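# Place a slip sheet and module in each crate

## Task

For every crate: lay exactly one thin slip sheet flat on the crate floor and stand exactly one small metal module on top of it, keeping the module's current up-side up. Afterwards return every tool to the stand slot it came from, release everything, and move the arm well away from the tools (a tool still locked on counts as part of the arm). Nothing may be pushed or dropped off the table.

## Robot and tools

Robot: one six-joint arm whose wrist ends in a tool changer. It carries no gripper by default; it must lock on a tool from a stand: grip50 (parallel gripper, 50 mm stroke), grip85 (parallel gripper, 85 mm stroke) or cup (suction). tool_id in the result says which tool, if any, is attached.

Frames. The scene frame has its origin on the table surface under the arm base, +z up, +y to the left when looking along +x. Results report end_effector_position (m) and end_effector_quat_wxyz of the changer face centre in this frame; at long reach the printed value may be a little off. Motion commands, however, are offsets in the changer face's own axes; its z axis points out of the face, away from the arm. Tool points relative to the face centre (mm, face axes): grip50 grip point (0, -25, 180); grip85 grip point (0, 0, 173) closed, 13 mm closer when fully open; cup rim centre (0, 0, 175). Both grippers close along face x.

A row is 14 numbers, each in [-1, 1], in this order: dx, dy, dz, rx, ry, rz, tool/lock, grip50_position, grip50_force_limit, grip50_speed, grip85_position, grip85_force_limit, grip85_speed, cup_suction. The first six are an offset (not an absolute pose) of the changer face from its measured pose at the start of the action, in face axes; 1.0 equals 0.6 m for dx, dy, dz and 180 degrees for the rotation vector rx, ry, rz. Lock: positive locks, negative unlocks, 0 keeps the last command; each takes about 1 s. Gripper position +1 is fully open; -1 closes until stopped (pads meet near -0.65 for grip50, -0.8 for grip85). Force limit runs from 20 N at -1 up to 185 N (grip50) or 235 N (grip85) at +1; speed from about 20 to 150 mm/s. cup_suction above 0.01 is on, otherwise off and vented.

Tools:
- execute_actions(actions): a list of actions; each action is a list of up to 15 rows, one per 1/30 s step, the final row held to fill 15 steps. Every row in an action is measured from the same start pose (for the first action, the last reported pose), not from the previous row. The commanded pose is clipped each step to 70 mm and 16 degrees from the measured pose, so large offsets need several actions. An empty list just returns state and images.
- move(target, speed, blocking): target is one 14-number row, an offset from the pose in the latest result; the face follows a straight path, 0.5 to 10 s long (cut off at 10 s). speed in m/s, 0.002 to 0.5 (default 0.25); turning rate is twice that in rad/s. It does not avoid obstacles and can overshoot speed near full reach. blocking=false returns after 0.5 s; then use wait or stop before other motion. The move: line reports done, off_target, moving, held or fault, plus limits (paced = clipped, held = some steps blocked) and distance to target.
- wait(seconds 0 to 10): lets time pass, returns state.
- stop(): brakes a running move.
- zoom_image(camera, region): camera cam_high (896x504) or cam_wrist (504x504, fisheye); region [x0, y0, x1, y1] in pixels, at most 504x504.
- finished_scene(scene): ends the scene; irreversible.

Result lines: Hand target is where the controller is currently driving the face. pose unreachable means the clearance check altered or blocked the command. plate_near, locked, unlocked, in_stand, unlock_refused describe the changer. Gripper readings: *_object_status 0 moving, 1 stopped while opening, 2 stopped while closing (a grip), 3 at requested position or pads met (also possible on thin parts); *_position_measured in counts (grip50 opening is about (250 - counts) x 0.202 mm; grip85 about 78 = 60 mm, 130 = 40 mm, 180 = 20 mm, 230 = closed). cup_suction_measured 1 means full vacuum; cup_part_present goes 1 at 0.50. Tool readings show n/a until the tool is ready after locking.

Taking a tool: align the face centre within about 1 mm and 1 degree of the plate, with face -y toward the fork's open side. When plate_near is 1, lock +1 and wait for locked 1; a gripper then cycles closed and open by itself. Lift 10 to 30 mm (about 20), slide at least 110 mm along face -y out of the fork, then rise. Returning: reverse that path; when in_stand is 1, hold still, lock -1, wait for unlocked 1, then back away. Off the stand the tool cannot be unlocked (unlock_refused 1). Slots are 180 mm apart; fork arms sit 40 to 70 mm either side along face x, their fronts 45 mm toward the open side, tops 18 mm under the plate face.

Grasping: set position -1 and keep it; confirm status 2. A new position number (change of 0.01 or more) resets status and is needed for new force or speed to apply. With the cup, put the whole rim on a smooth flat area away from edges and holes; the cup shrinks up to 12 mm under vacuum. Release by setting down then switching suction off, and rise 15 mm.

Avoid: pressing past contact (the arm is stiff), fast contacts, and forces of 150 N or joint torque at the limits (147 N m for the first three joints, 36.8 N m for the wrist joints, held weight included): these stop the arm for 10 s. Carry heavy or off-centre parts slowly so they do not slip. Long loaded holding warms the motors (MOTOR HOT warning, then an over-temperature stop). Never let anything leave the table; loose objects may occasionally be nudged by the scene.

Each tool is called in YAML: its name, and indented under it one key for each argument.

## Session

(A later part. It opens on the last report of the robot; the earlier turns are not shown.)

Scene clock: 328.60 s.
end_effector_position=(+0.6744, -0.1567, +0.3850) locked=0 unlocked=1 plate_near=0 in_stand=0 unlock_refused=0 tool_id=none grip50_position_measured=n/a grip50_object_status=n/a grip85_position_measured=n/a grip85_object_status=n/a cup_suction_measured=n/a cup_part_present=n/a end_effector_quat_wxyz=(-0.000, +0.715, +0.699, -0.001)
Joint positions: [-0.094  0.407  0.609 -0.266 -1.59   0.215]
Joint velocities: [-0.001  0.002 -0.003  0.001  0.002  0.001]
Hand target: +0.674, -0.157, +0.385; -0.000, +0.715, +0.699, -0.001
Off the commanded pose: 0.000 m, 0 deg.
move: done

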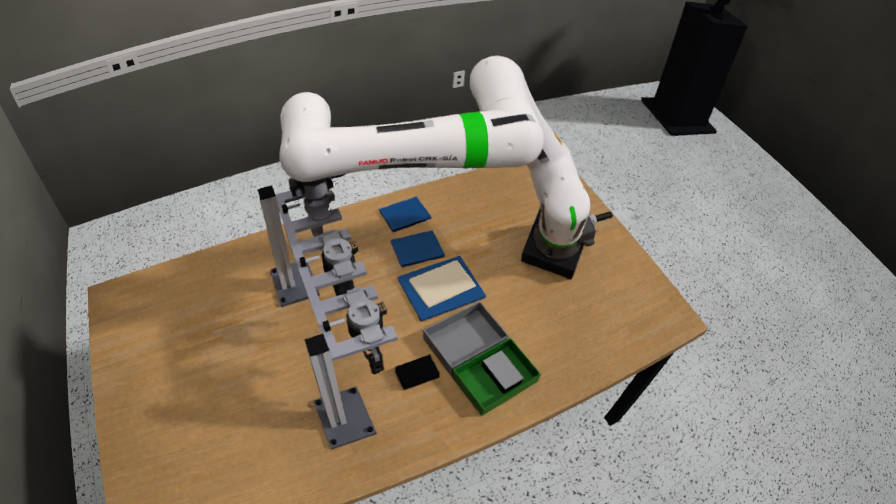

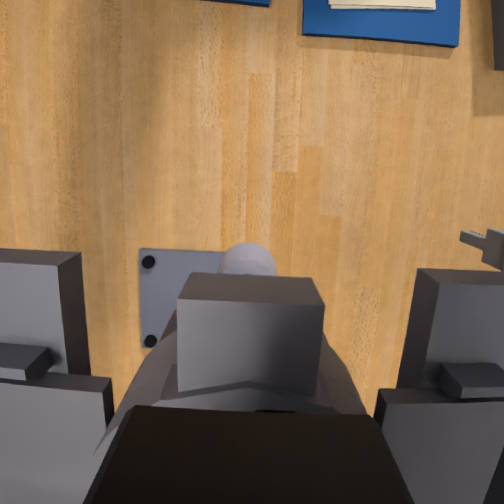

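move:
  target: [0, -0.0003, 0.0338, 0, 0, 0, 0, 1, 0, 0, 1, -0.5, 0.2, 0]
  speed: 0.03

Scene clock: 331.87 s.
end_effector_position=(+0.6742, -0.1567, +0.3648) locked=0 unlocked=1 plate_near=0 in_stand=1 unlock_refused=0 tool_id=none grip50_position_measured=n/a grip50_object_status=n/a grip85_position_measured=n/a grip85_object_status=n/a cup_suction_measured=n/a cup_part_present=n/a end_effector_quat_wxyz=(-0.000, +0.715, +0.699, -0.001)
Joint positions: [-0.085  0.408  0.565 -0.264 -1.544  0.218]
Joint velocities: [ 0.002 -0.001 -0.002 -0.     0.002  0.   ]
Hand target: +0.674, -0.157, +0.365; -0.000, +0.715, +0.699, -0.001
Off the commanded pose: 0.000 m, 0 deg.
move: done

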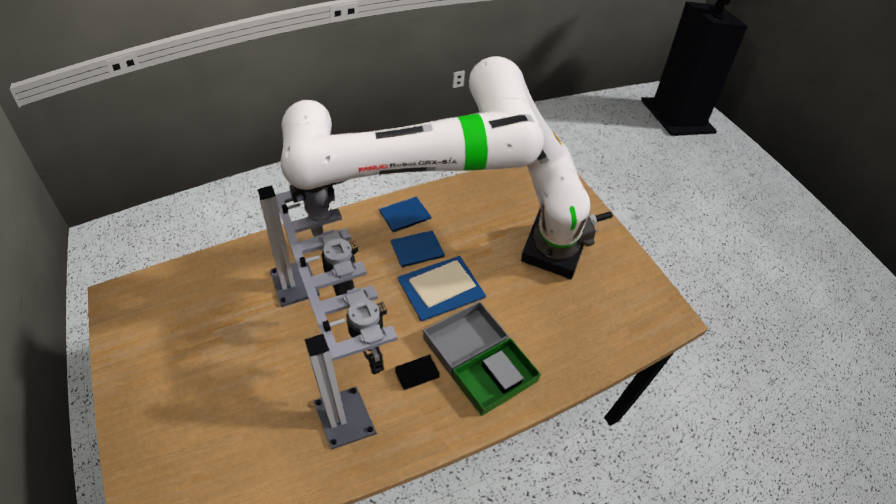

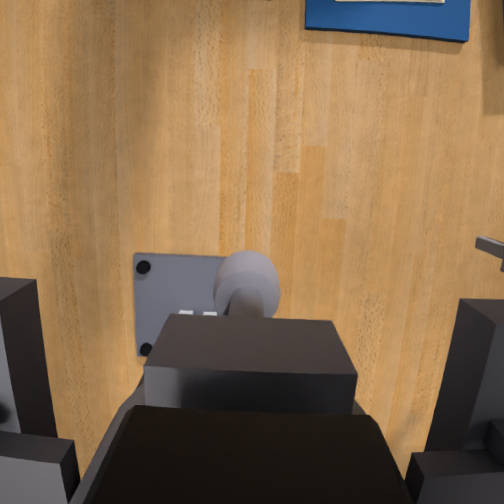

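move:
  target: [0, 0, 0.002, 0, 0, 0, 0, 1, 0, 0, 1, -0.5, 0.2, 0]
  speed: 0.005

Scene clock: 335.20 s.
end_effector_position=(+0.6742, -0.1567, +0.3636) locked=0 unlocked=1 plate_near=1 in_stand=1 unlock_refused=0 tool_id=none grip50_position_measured=n/a grip50_object_status=n/a grip85_position_measured=n/a grip85_object_status=n/a cup_suction_measured=n/a cup_part_present=n/a end_effector_quat_wxyz=(-0.000, +0.715, +0.699, -0.001)
Joint positions: [-0.084  0.408  0.563 -0.264 -1.542  0.218]
Joint velocities: [-0.     0.     0.    -0.     0.    -0.001]
Hand target: +0.674, -0.157, +0.364; -0.000, +0.715, +0.699, -0.001
Off the commanded pose: 0.000 m, 0 deg.
move: done

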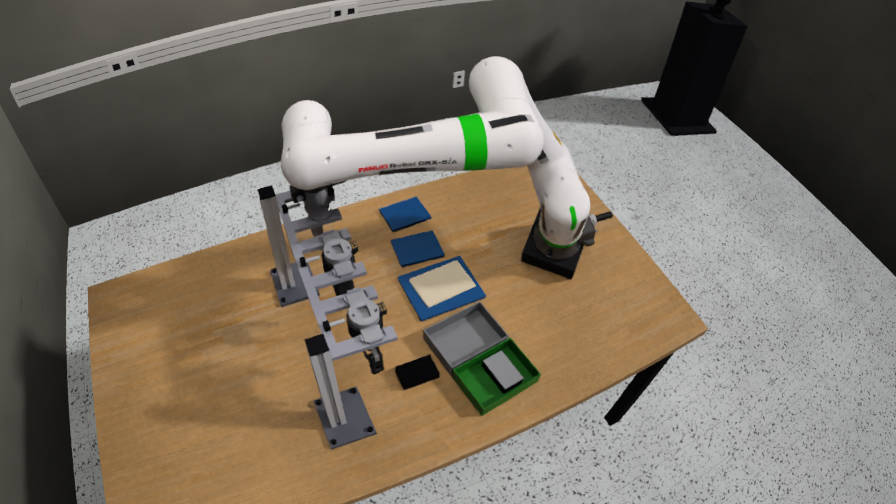

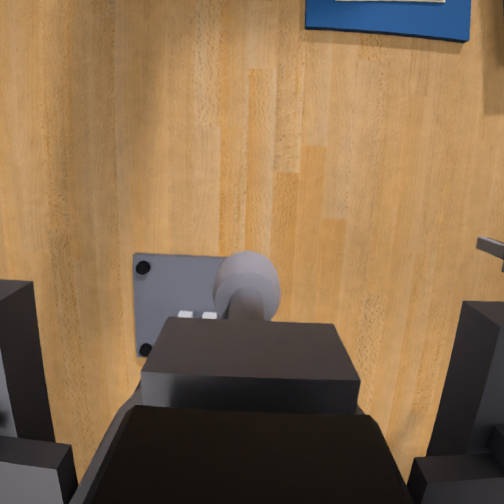

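execute_actions:
  actions:
    - [[0, 0, 0, 0, 0, 0, 1, 1, 0, 0, 1, -0.5, 0.2, 0]]

Scene clock: 336.87 s.
end_effector_position=(+0.6742, -0.1567, +0.3636) locked=0 unlocked=0 plate_near=1 in_stand=1 unlock_refused=0 tool_id=none grip50_position_measured=n/a grip50_object_status=n/a grip85_position_measured=n/a grip85_object_status=n/a cup_suction_measured=n/a cup_part_present=n/a end_effector_quat_wxyz=(-0.000, +0.715, +0.699, -0.001)
Joint positions: [-0.084  0.408  0.563 -0.264 -1.542  0.218]
Joint velocities: [-0.001  0.001 -0.     0.001  0.    -0.001]
Hand target: +0.674, -0.157, +0.364; -0.000, +0.715, +0.699, -0.001
Off the commanded pose: 0.000 m, 0 deg.

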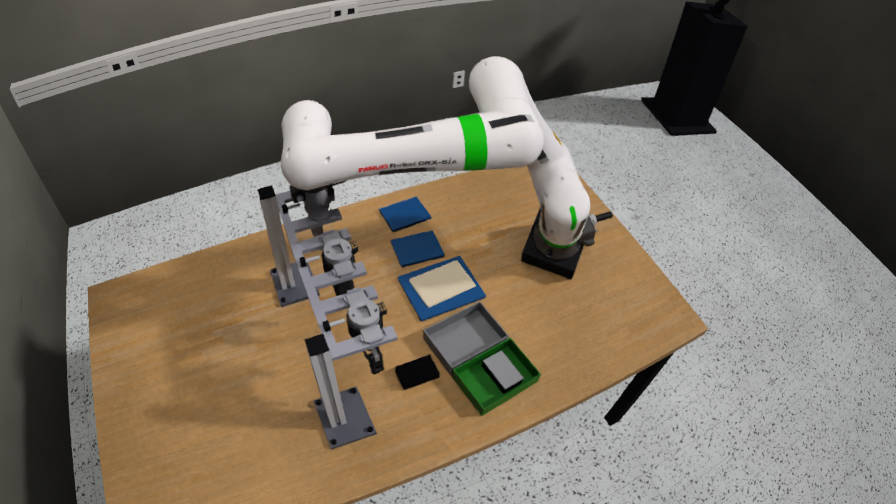

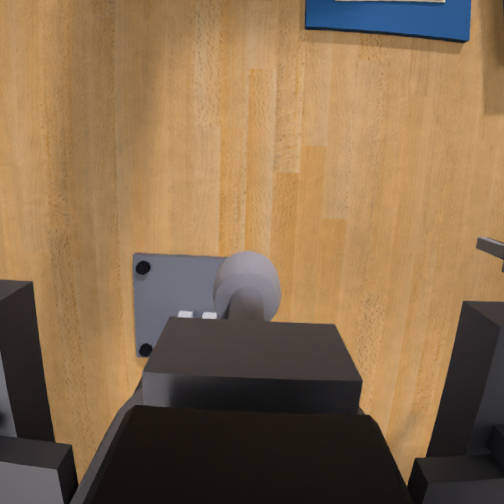

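move:
  target: [0, 0, -0.0333, 0, 0, 0, 0, 1, 0, 0, 1, -0.5, 0.2, 0]
  speed: 0.06

Scene clock: 346.10 s.
end_effector_position=(+0.6742, -0.1567, +0.3835) locked=1 unlocked=0 plate_near=1 in_stand=0 unlock_refused=0 tool_id=cup grip50_position_measured=n/a grip50_object_status=n/a grip85_position_measured=n/a grip85_object_status=n/a cup_suction_measured=0.00 cup_part_present=0 end_effector_quat_wxyz=(-0.000, +0.715, +0.699, -0.001)
Joint positions: [-0.093  0.406  0.605 -0.266 -1.586  0.215]
Joint velocities: [-0.001 -0.     0.003 -0.001 -0.003 -0.002]
Hand target: +0.674, -0.157, +0.384; -0.000, +0.715, +0.699, -0.001
Off the commanded pose: 0.000 m, 0 deg.
move: done

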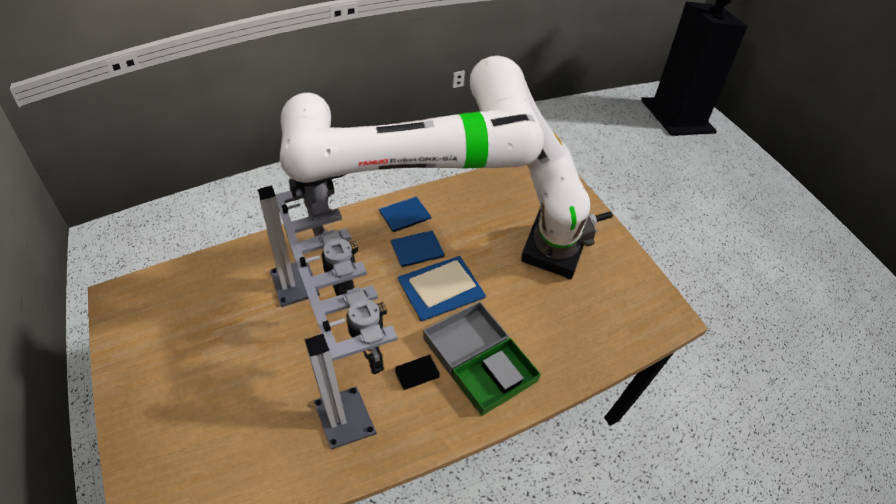

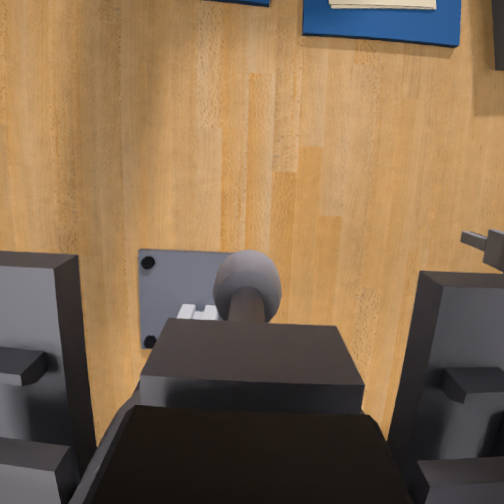

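move:
  target: [0, -0.2, 0, 0, 0, 0, 0, 1, 0, 0, 1, -0.5, 0.2, 0]
  speed: 0.2

move:
  target: [0.193, -0.3155, 0.1392, 0, 0, -0.036, 0, 1, 0, 0, 1, -0.5, 0.2, 0]
  speed: 0.3

Scene clock: 349.77 s.
end_effector_position=(+0.5543, -0.1541, +0.3836) locked=1 unlocked=0 plate_near=1 in_stand=0 unlock_refused=0 tool_id=cup grip50_position_measured=n/a grip50_object_status=n/a grip85_position_measured=n/a grip85_object_status=n/a cup_suction_measured=0.00 cup_part_present=0 end_effector_quat_wxyz=(-0.000, +0.715, +0.699, -0.001)
Joint positions: [-0.147  0.128  0.195 -0.276 -1.474  0.302]
Joint velocities: [-0.001 -0.003 -0.004 -0.001  0.001 -0.001]
Hand target: +0.554, -0.154, +0.384; -0.000, +0.715, +0.699, -0.001
Off the commanded pose: 0.000 m, 0 deg.
move: done

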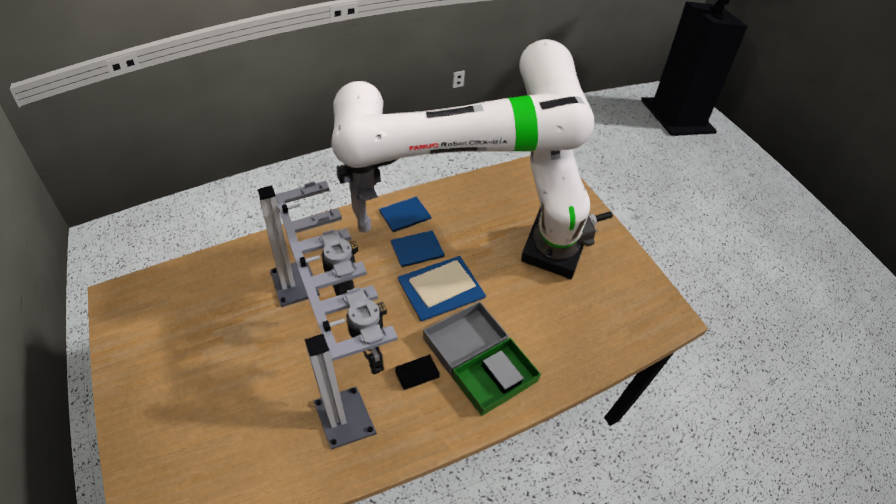

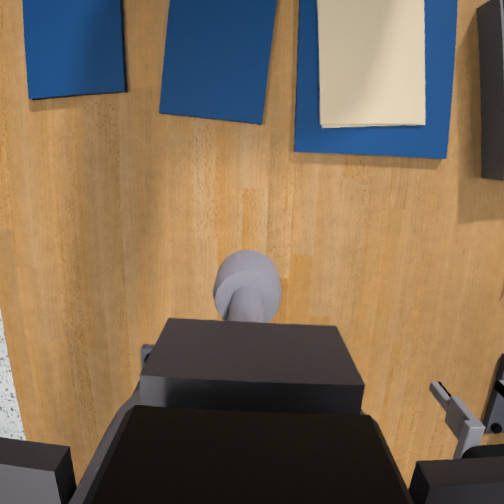

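Scene clock: 351.20 s.
end_effector_position=(+0.3678, -0.0342, +0.3003) locked=1 unlocked=0 plate_near=1 in_stand=0 unlock_refused=0 tool_id=cup grip50_position_measured=n/a grip50_object_status=n/a grip85_position_measured=n/a grip85_object_status=n/a cup_suction_measured=0.00 cup_part_present=0 end_effector_quat_wxyz=(-0.000, +0.674, +0.739, -0.001)
Joint positions: [ 0.154 -0.418 -0.521 -0.227 -1.233  0.161]
Joint velocities: [ 0.004 -0.004 -0.003  0.004  0.    -0.007]
Hand target: +0.368, -0.034, +0.300; -0.000, +0.674, +0.739, -0.001
Off the commanded pose: 0.000 m, 0 deg.
move: done

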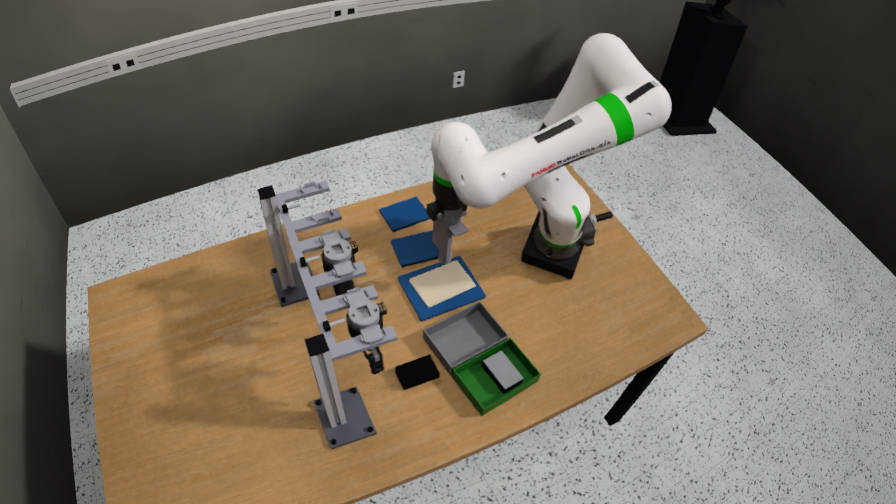

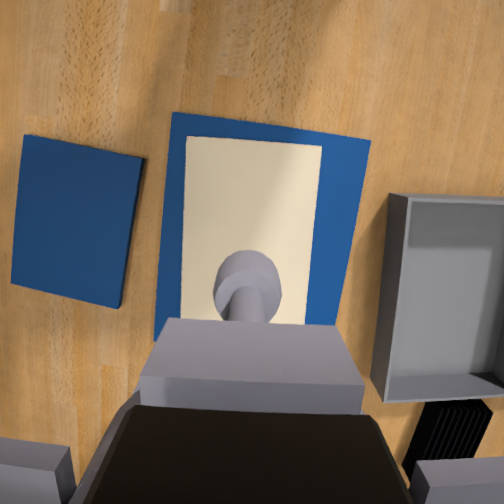

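zoom_image:
  camera: "cam_wrist"
  region: [150, 120, 360, 330]

Region (150, 120, 360, 330) of cam_wrist's 504x504 image, scaled by 2.400, with more detail than that image has.

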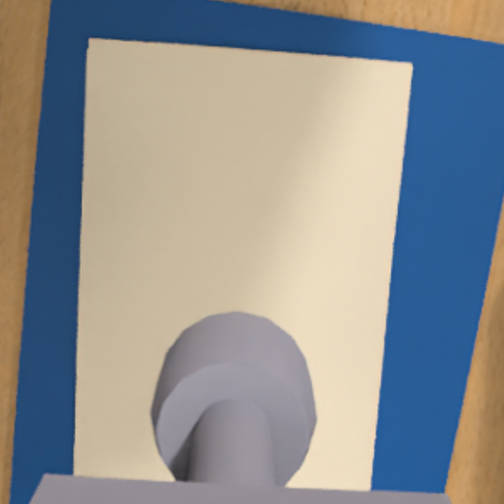

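move:
  target: [-0.0017, -0.0017, 0.177, 0, 0, 0, 0, 1, 0, 0, 1, -0.5, 0.2, 0]
  speed: 0.2

move:
  target: [0, 0, 0.011, 0, 0, 0, 0, 1, 0, 0, 1, -0.5, 0.2, 1]
  speed: 0.02

Scene clock: 361.20 s.
end_effector_position=(+0.3668, -0.0351, +0.1940) locked=1 unlocked=0 plate_near=1 in_stand=0 unlock_refused=0 tool_id=cup grip50_position_measured=n/a grip50_object_status=n/a grip85_position_measured=n/a grip85_object_status=n/a cup_suction_measured=0.00 cup_part_present=0 end_effector_quat_wxyz=(-0.000, +0.674, +0.739, -0.000)
Joint positions: [ 0.23  -0.275 -0.67  -0.245 -0.932  0.158]
Joint velocities: [ 0.     0.004  0.    -0.001  0.003  0.001]
Hand target: +0.367, -0.035, +0.194; -0.000, +0.674, +0.739, -0.000
Off the commanded pose: 0.000 m, 0 deg.
move: done

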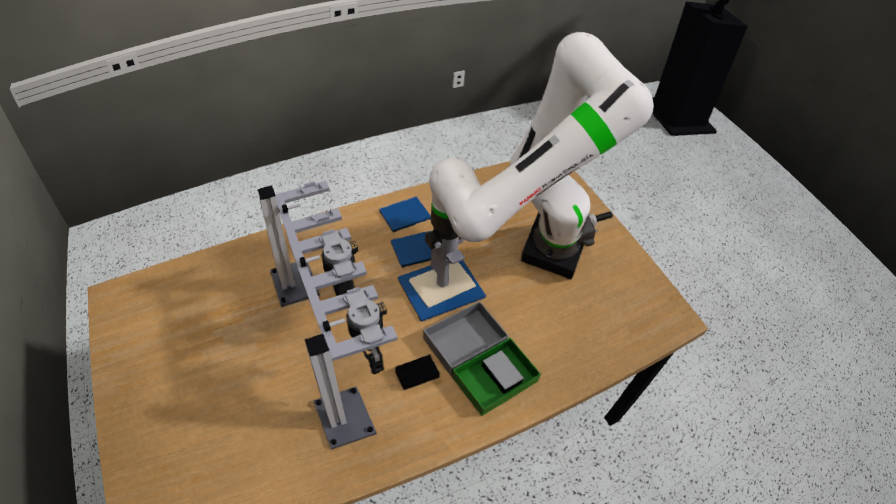

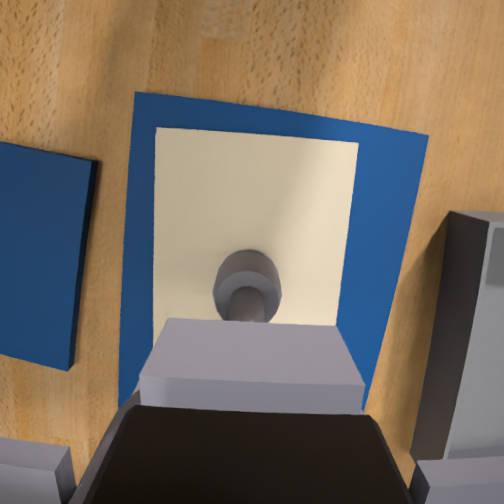

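Scene clock: 361.90 s.
end_effector_position=(+0.3668, -0.0351, +0.1875) locked=1 unlocked=0 plate_near=1 in_stand=0 unlock_refused=0 tool_id=cup grip50_position_measured=n/a grip50_object_status=n/a grip85_position_measured=n/a grip85_object_status=n/a cup_suction_measured=0.89 cup_part_present=1 end_effector_quat_wxyz=(-0.000, +0.674, +0.739, -0.000)
Joint positions: [ 0.234 -0.262 -0.676 -0.247 -0.913  0.159]
Joint velocities: [ 0.001  0.001 -0.001 -0.     0.003  0.   ]
Hand target: +0.367, -0.035, +0.187; -0.000, +0.674, +0.739, -0.000
Off the commanded pose: 0.000 m, 0 deg.
move: done

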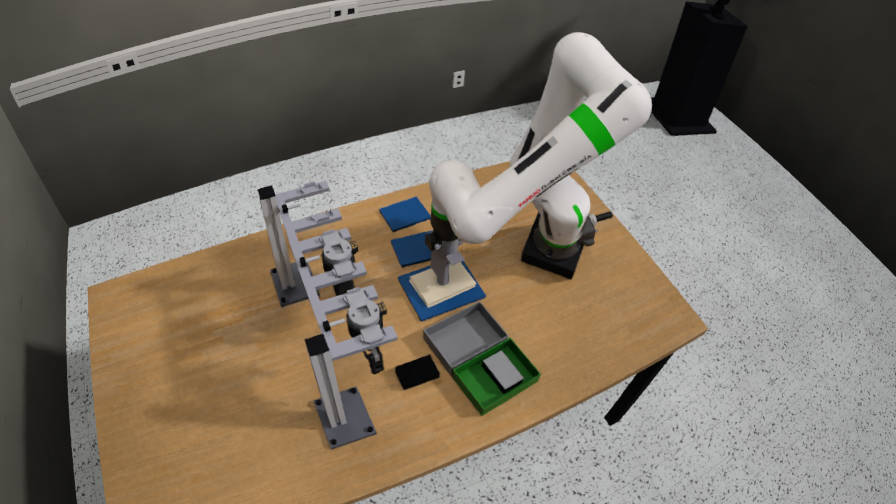

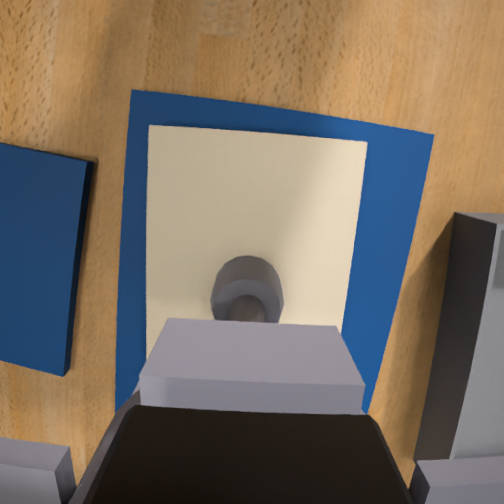

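move:
  target: [0, 0, -0.08, 0, 0, 0, 0, 1, 0, 0, 1, -0.5, 0.2, 1]
  speed: 0.12

zoom_image:
  camera: "cam_high"
  region: [380, 230, 520, 340]

Scene clock: 369.53 s.
end_effector_position=(+0.3668, -0.0352, +0.2355) locked=1 unlocked=0 plate_near=1 in_stand=0 unlock_refused=0 tool_id=cup grip50_position_measured=n/a grip50_object_status=n/a grip85_position_measured=n/a grip85_object_status=n/a cup_suction_measured=0.91 cup_part_present=1 end_effector_quat_wxyz=(-0.000, +0.674, +0.739, -0.000)
Joint positions: [ 0.2   -0.344 -0.621 -0.234 -1.054  0.156]
Joint velocities: [-0.001 -0.002  0.001 -0.    -0.003  0.001]
Hand target: +0.367, -0.035, +0.236; -0.000, +0.674, +0.739, -0.000
Off the commanded pose: 0.000 m, 0 deg.
move: done

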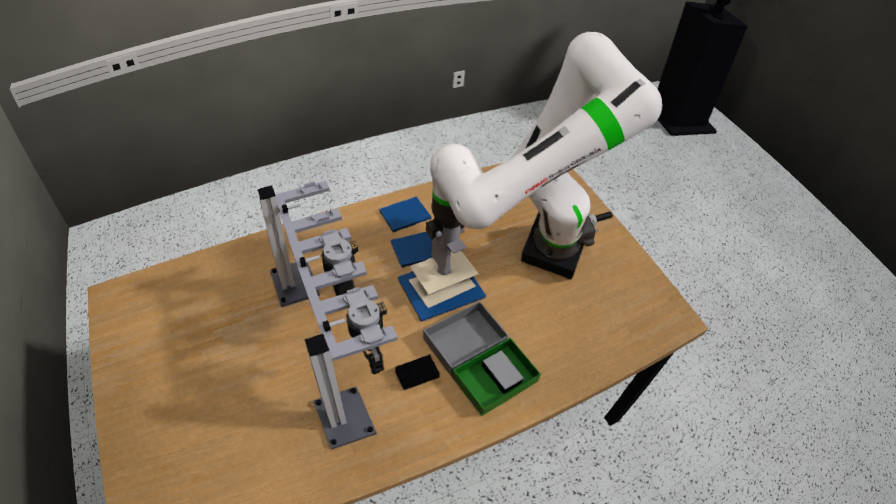

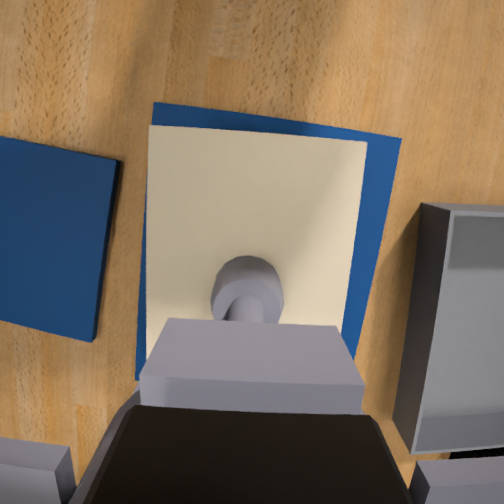

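Region (380, 230, 520, 340) of cam_high's 896x504 image, scaled by 3.600, with more detail than that image has; it fills the top 396 rows of this view, and the rest is white.

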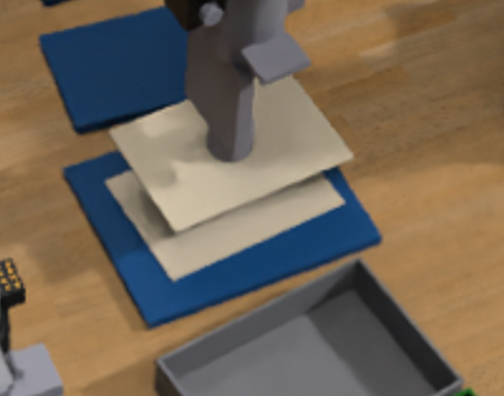

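move:
  target: [0.323, 0.0766, 0, 0, 0, -0.0202, 0, 1, 0, 0, 1, -0.5, 0.2, 1]
  speed: 0.2

Scene clock: 373.20 s.
end_effector_position=(+0.3951, +0.1621, +0.2358) locked=1 unlocked=0 plate_near=1 in_stand=0 unlock_refused=0 tool_id=cup grip50_position_measured=n/a grip50_object_status=n/a grip85_position_measured=n/a grip85_object_status=n/a cup_suction_measured=0.91 cup_part_present=1 end_effector_quat_wxyz=(-0.000, +0.650, +0.760, +0.000)
Joint positions: [ 0.863 -0.368 -0.588 -0.011 -1.027 -0.531]
Joint velocities: [ 0.003  0.002  0.     0.003  0.    -0.005]
Hand target: +0.395, +0.162, +0.236; -0.000, +0.650, +0.760, +0.000
Off the commanded pose: 0.000 m, 0 deg.
move: done

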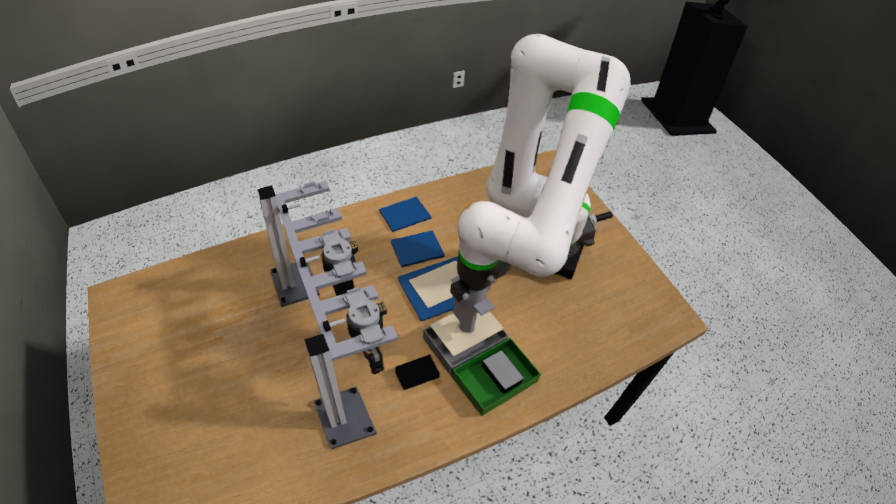

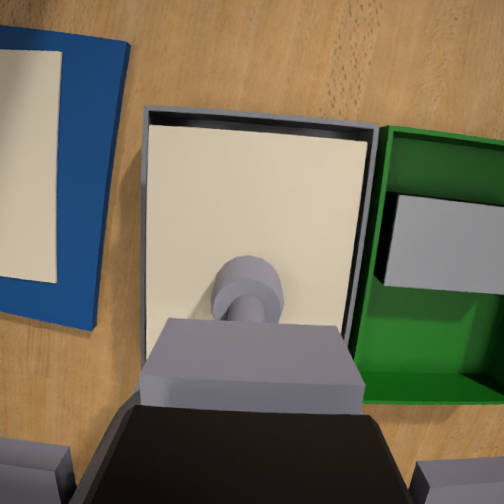

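execute_actions:
  actions: []

Scene clock: 384.20 s.
end_effector_position=(+0.3951, +0.1621, +0.2358) locked=1 unlocked=0 plate_near=1 in_stand=0 unlock_refused=0 tool_id=cup grip50_position_measured=n/a grip50_object_status=n/a grip85_position_measured=n/a grip85_object_status=n/a cup_suction_measured=0.91 cup_part_present=1 end_effector_quat_wxyz=(-0.000, +0.650, +0.760, +0.000)
Joint positions: [ 0.863 -0.368 -0.588 -0.01  -1.027 -0.531]
Joint velocities: [ 0.001 -0.002 -0.     0.    -0.    -0.   ]
Hand target: +0.395, +0.162, +0.236; -0.000, +0.650, +0.760, +0.000
Off the commanded pose: 0.000 m, 0 deg.

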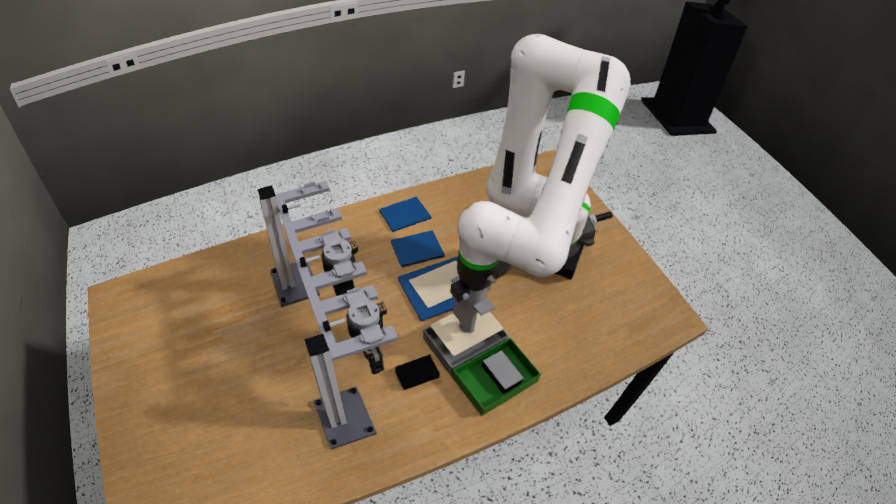

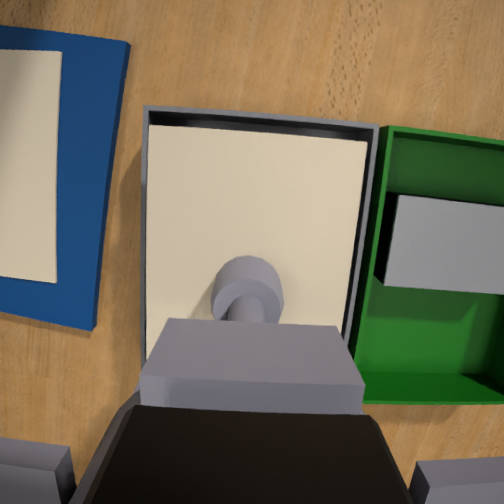

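move:
  target: [0.0033, 0, 0.0967, 0, 0, 0, 0, 1, 0, 0, 1, -0.5, 0.2, 1]
  speed: 0.06

Scene clock: 394.13 s.
end_effector_position=(+0.3948, +0.1643, +0.1778) locked=1 unlocked=0 plate_near=1 in_stand=0 unlock_refused=0 tool_id=cup grip50_position_measured=n/a grip50_object_status=n/a grip85_position_measured=n/a grip85_object_status=n/a cup_suction_measured=0.91 cup_part_present=1 end_effector_quat_wxyz=(-0.000, +0.650, +0.760, +0.000)
Joint positions: [ 0.871 -0.266 -0.652 -0.009 -0.861 -0.538]
Joint velocities: [-0.001  0.003 -0.002  0.     0.003 -0.001]
Hand target: +0.395, +0.164, +0.178; -0.000, +0.650, +0.760, +0.000
Off the commanded pose: 0.000 m, 0 deg.
move: done

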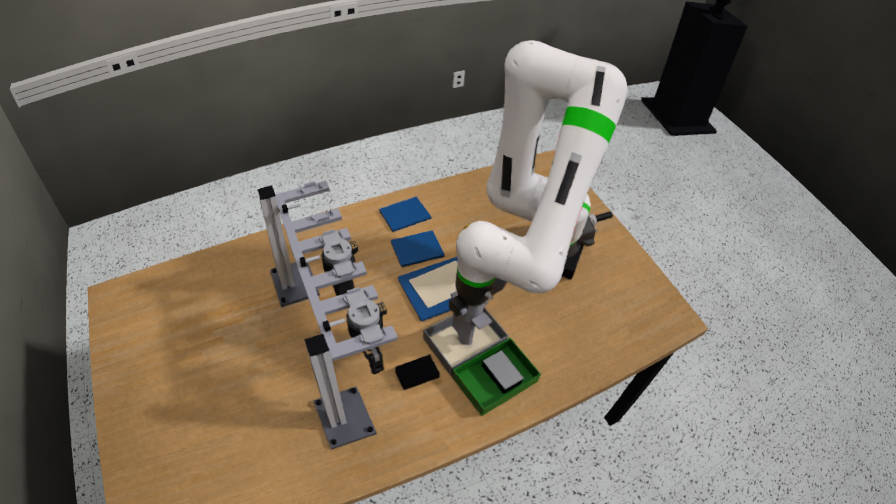

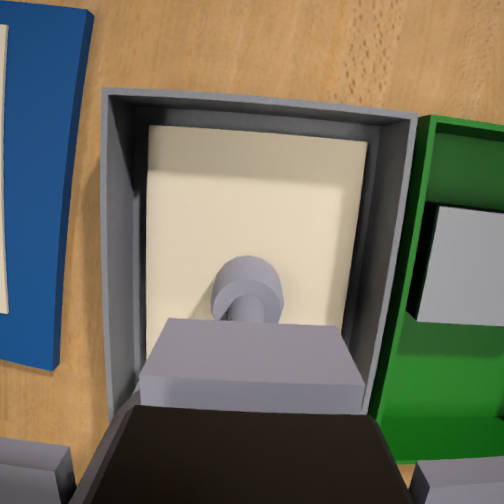

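move:
  target: [0, 0, 0.0128, 0, 0, 0, 0, 1, 0, 0, 1, -0.5, 0.2, 1]
  speed: 0.012

execute_actions:
  actions:
    - [[0,0,0,0,0,0,0,1,0,0,1,-0.5,0.2,0]]

Scene clock: 396.83 s.
end_effector_position=(+0.3948, +0.1644, +0.1702) locked=1 unlocked=0 plate_near=1 in_stand=0 unlock_refused=0 tool_id=cup grip50_position_measured=n/a grip50_object_status=n/a grip85_position_measured=n/a grip85_object_status=n/a cup_suction_measured=0.91 cup_part_present=1 end_effector_quat_wxyz=(-0.000, +0.650, +0.760, +0.000)
Joint positions: [ 0.871 -0.25  -0.658 -0.009 -0.839 -0.538]
Joint velocities: [-0.     0.002  0.001 -0.     0.003 -0.001]
Hand target: +0.395, +0.164, +0.170; -0.000, +0.650, +0.760, +0.000
Off the commanded pose: 0.000 m, 0 deg.
move: done

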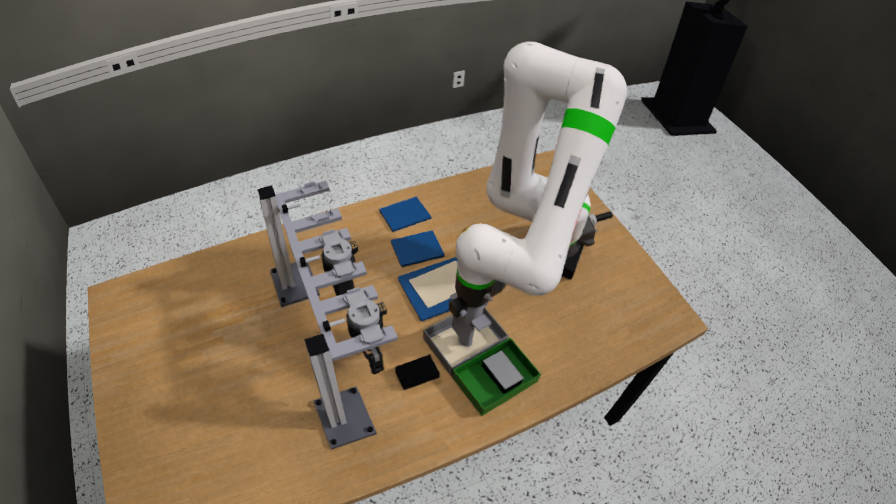

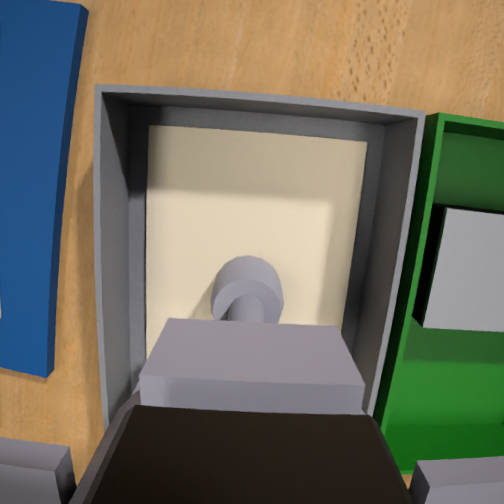

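Scene clock: 397.33 s.
end_effector_position=(+0.3948, +0.1644, +0.1702) locked=1 unlocked=0 plate_near=1 in_stand=0 unlock_refused=0 tool_id=cup grip50_position_measured=n/a grip50_object_status=n/a grip85_position_measured=n/a grip85_object_status=n/a cup_suction_measured=0.00 cup_part_present=0 end_effector_quat_wxyz=(-0.000, +0.650, +0.760, +0.000)
Joint positions: [ 0.871 -0.25  -0.658 -0.009 -0.839 -0.538]
Joint velocities: [-0.     0.     0.001 -0.     0.    -0.001]
Hand target: +0.395, +0.164, +0.170; -0.000, +0.650, +0.760, +0.000
Off the commanded pose: 0.000 m, 0 deg.

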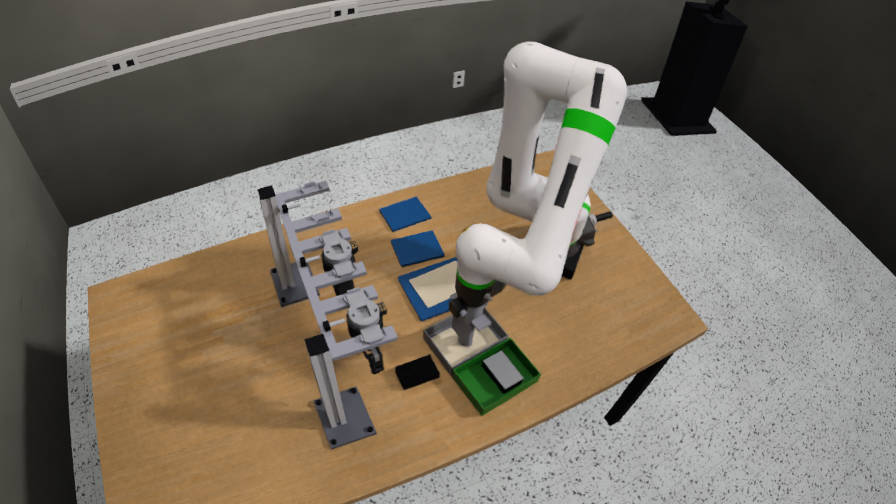

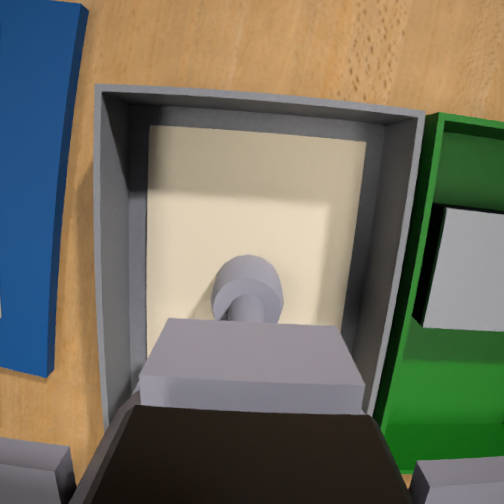

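move:
  target: [0, 0, -0.115, 0, 0, 0, 0, 1, 0, 0, 1, -0.5, 0.2, 0]
  speed: 0.12

move:
  target: [0.2333, -0.0333, 0, 0, 0, 0, 0, 1, 0, 0, 1, -0.5, 0.2, 0]
  speed: 0.2

Scene clock: 403.73 s.
end_effector_position=(+0.3948, +0.1640, +0.2392) locked=1 unlocked=0 plate_near=1 in_stand=0 unlock_refused=0 tool_id=cup grip50_position_measured=n/a grip50_object_status=n/a grip85_position_measured=n/a grip85_object_status=n/a cup_suction_measured=0.00 cup_part_present=0 end_effector_quat_wxyz=(-0.000, +0.650, +0.760, +0.000)
Joint positions: [ 0.869 -0.373 -0.584 -0.008 -1.037 -0.538]
Joint velocities: [-0.    -0.001  0.    -0.003 -0.002 -0.   ]
Hand target: +0.395, +0.164, +0.239; -0.000, +0.651, +0.759, +0.000
Off the commanded pose: 0.000 m, 0 deg.
move: done

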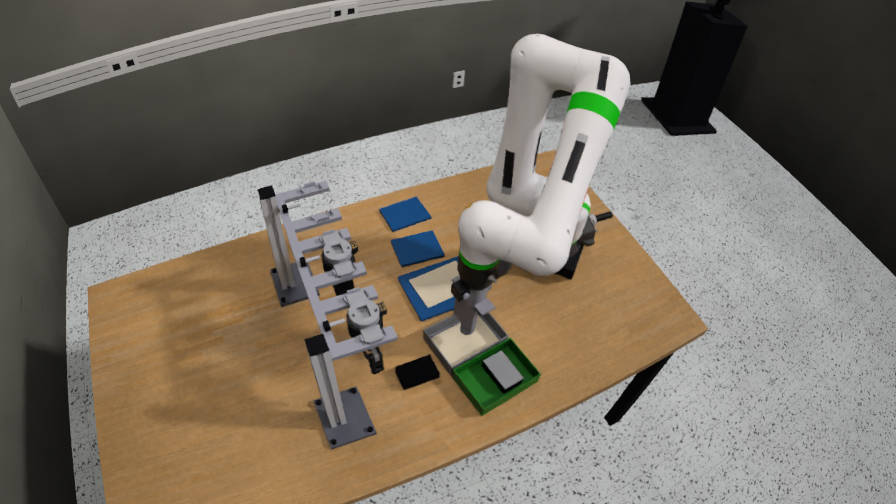

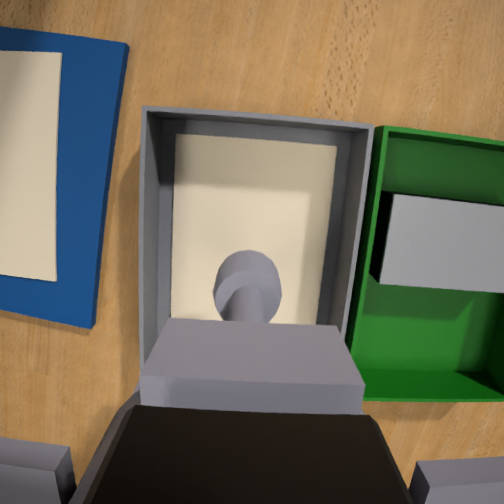

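Scene clock: 404.93 s.
end_effector_position=(+0.3536, +0.2993, +0.2396) locked=1 unlocked=0 plate_near=1 in_stand=0 unlock_refused=0 tool_id=cup grip50_position_measured=n/a grip50_object_status=n/a grip85_position_measured=n/a grip85_object_status=n/a cup_suction_measured=0.00 cup_part_present=0 end_effector_quat_wxyz=(-0.000, +0.651, +0.759, +0.001)
Joint positions: [ 1.28  -0.315 -0.545  0.14  -1.043 -1.004]
Joint velocities: [ 0.001  0.003  0.     0.002  0.    -0.003]
Hand target: +0.354, +0.299, +0.240; -0.000, +0.651, +0.759, +0.001
Off the commanded pose: 0.000 m, 0 deg.
move: done

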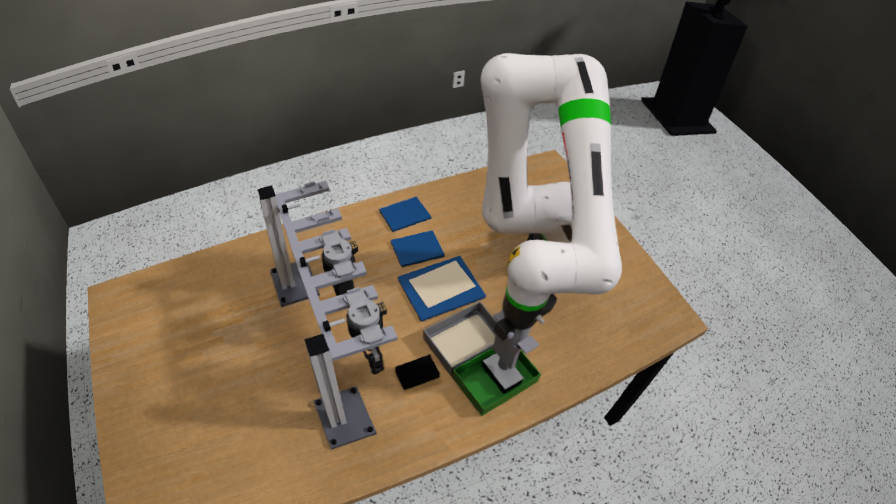

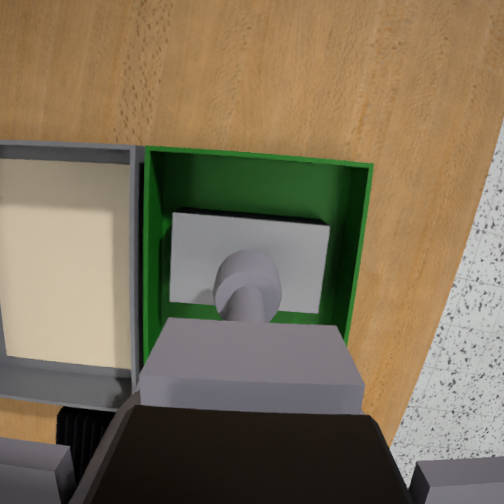

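zoom_image:
  camera: "cam_wrist"
  region: [130, 130, 390, 330]

Region (130, 130, 390, 330) of cam_wrist's 504x504 image, scaled by 1.938, with more detail than that image has; it fills the top 388 rows of this view, and the rest is white.

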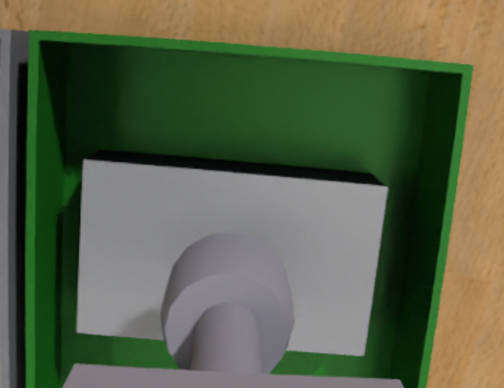

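move:
  target: [0, 0.0013, 0.0577, 0, 0, 0, 0, 1, 0, 0, 1, -0.5, 0.2, 1]
  speed: 0.04

Scene clock: 427.73 s.
end_effector_position=(+0.3543, +0.2996, +0.2050) locked=1 unlocked=0 plate_near=1 in_stand=0 unlock_refused=0 tool_id=cup grip50_position_measured=n/a grip50_object_status=n/a grip85_position_measured=n/a grip85_object_status=n/a cup_suction_measured=0.91 cup_part_present=1 end_effector_quat_wxyz=(-0.001, +0.651, +0.759, +0.001)
Joint positions: [ 1.264 -0.259 -0.583  0.143 -0.948 -1.002]
Joint velocities: [ 0.     0.001 -0.001 -0.001  0.003 -0.   ]
Hand target: +0.354, +0.300, +0.205; -0.001, +0.651, +0.759, +0.001
Off the commanded pose: 0.000 m, 0 deg.
move: done

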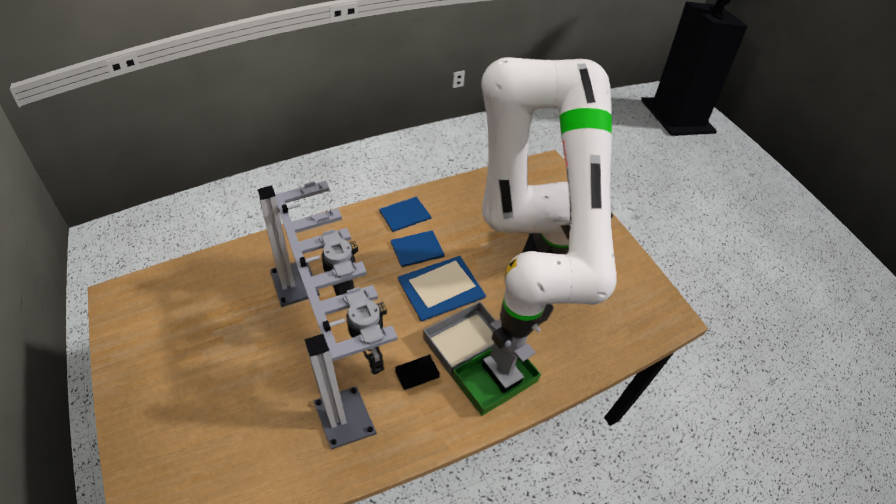

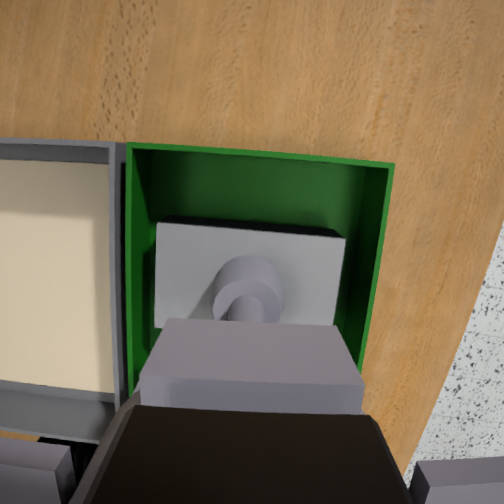

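move:
  target: [0, 0, -0.09, 0, 0, 0, 0, 1, 0, 0, 1, -0.5, 0.2, 1]
  speed: 0.07

Scene clock: 430.57 s.
end_effector_position=(+0.3544, +0.2993, +0.2590) locked=1 unlocked=0 plate_near=1 in_stand=0 unlock_refused=0 tool_id=cup grip50_position_measured=n/a grip50_object_status=n/a grip85_position_measured=n/a grip85_object_status=n/a cup_suction_measured=0.96 cup_part_present=1 end_effector_quat_wxyz=(-0.000, +0.651, +0.759, +0.001)
Joint positions: [ 1.286 -0.34  -0.517  0.138 -1.096 -1.003]
Joint velocities: [ 0.002 -0.002  0.002 -0.001 -0.003  0.001]
Hand target: +0.354, +0.299, +0.259; -0.000, +0.651, +0.759, +0.001
Off the commanded pose: 0.000 m, 0 deg.
move: done

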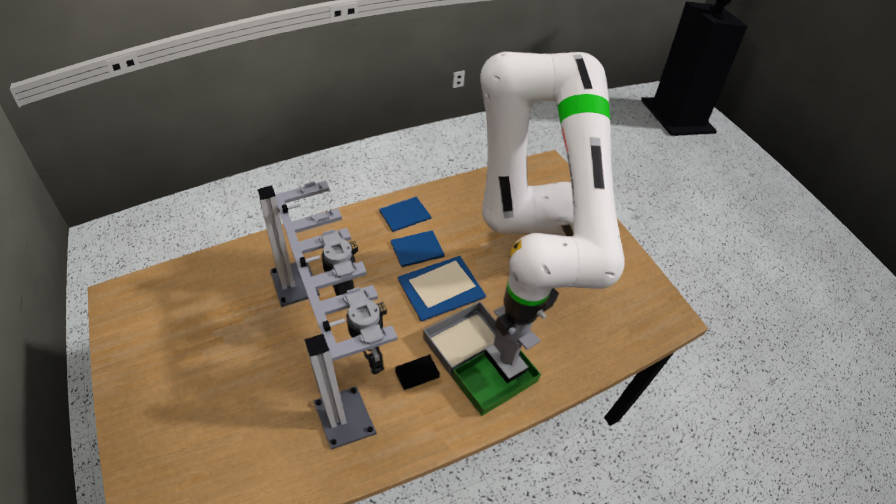

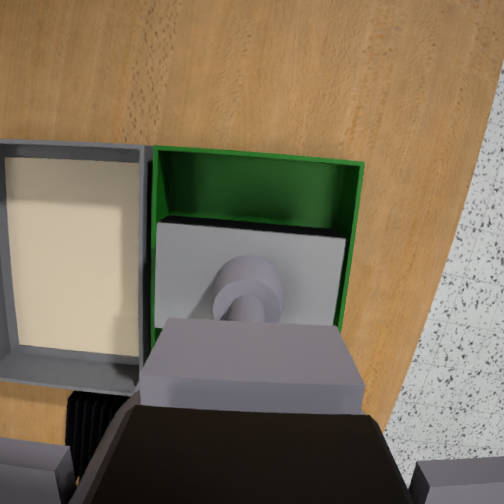

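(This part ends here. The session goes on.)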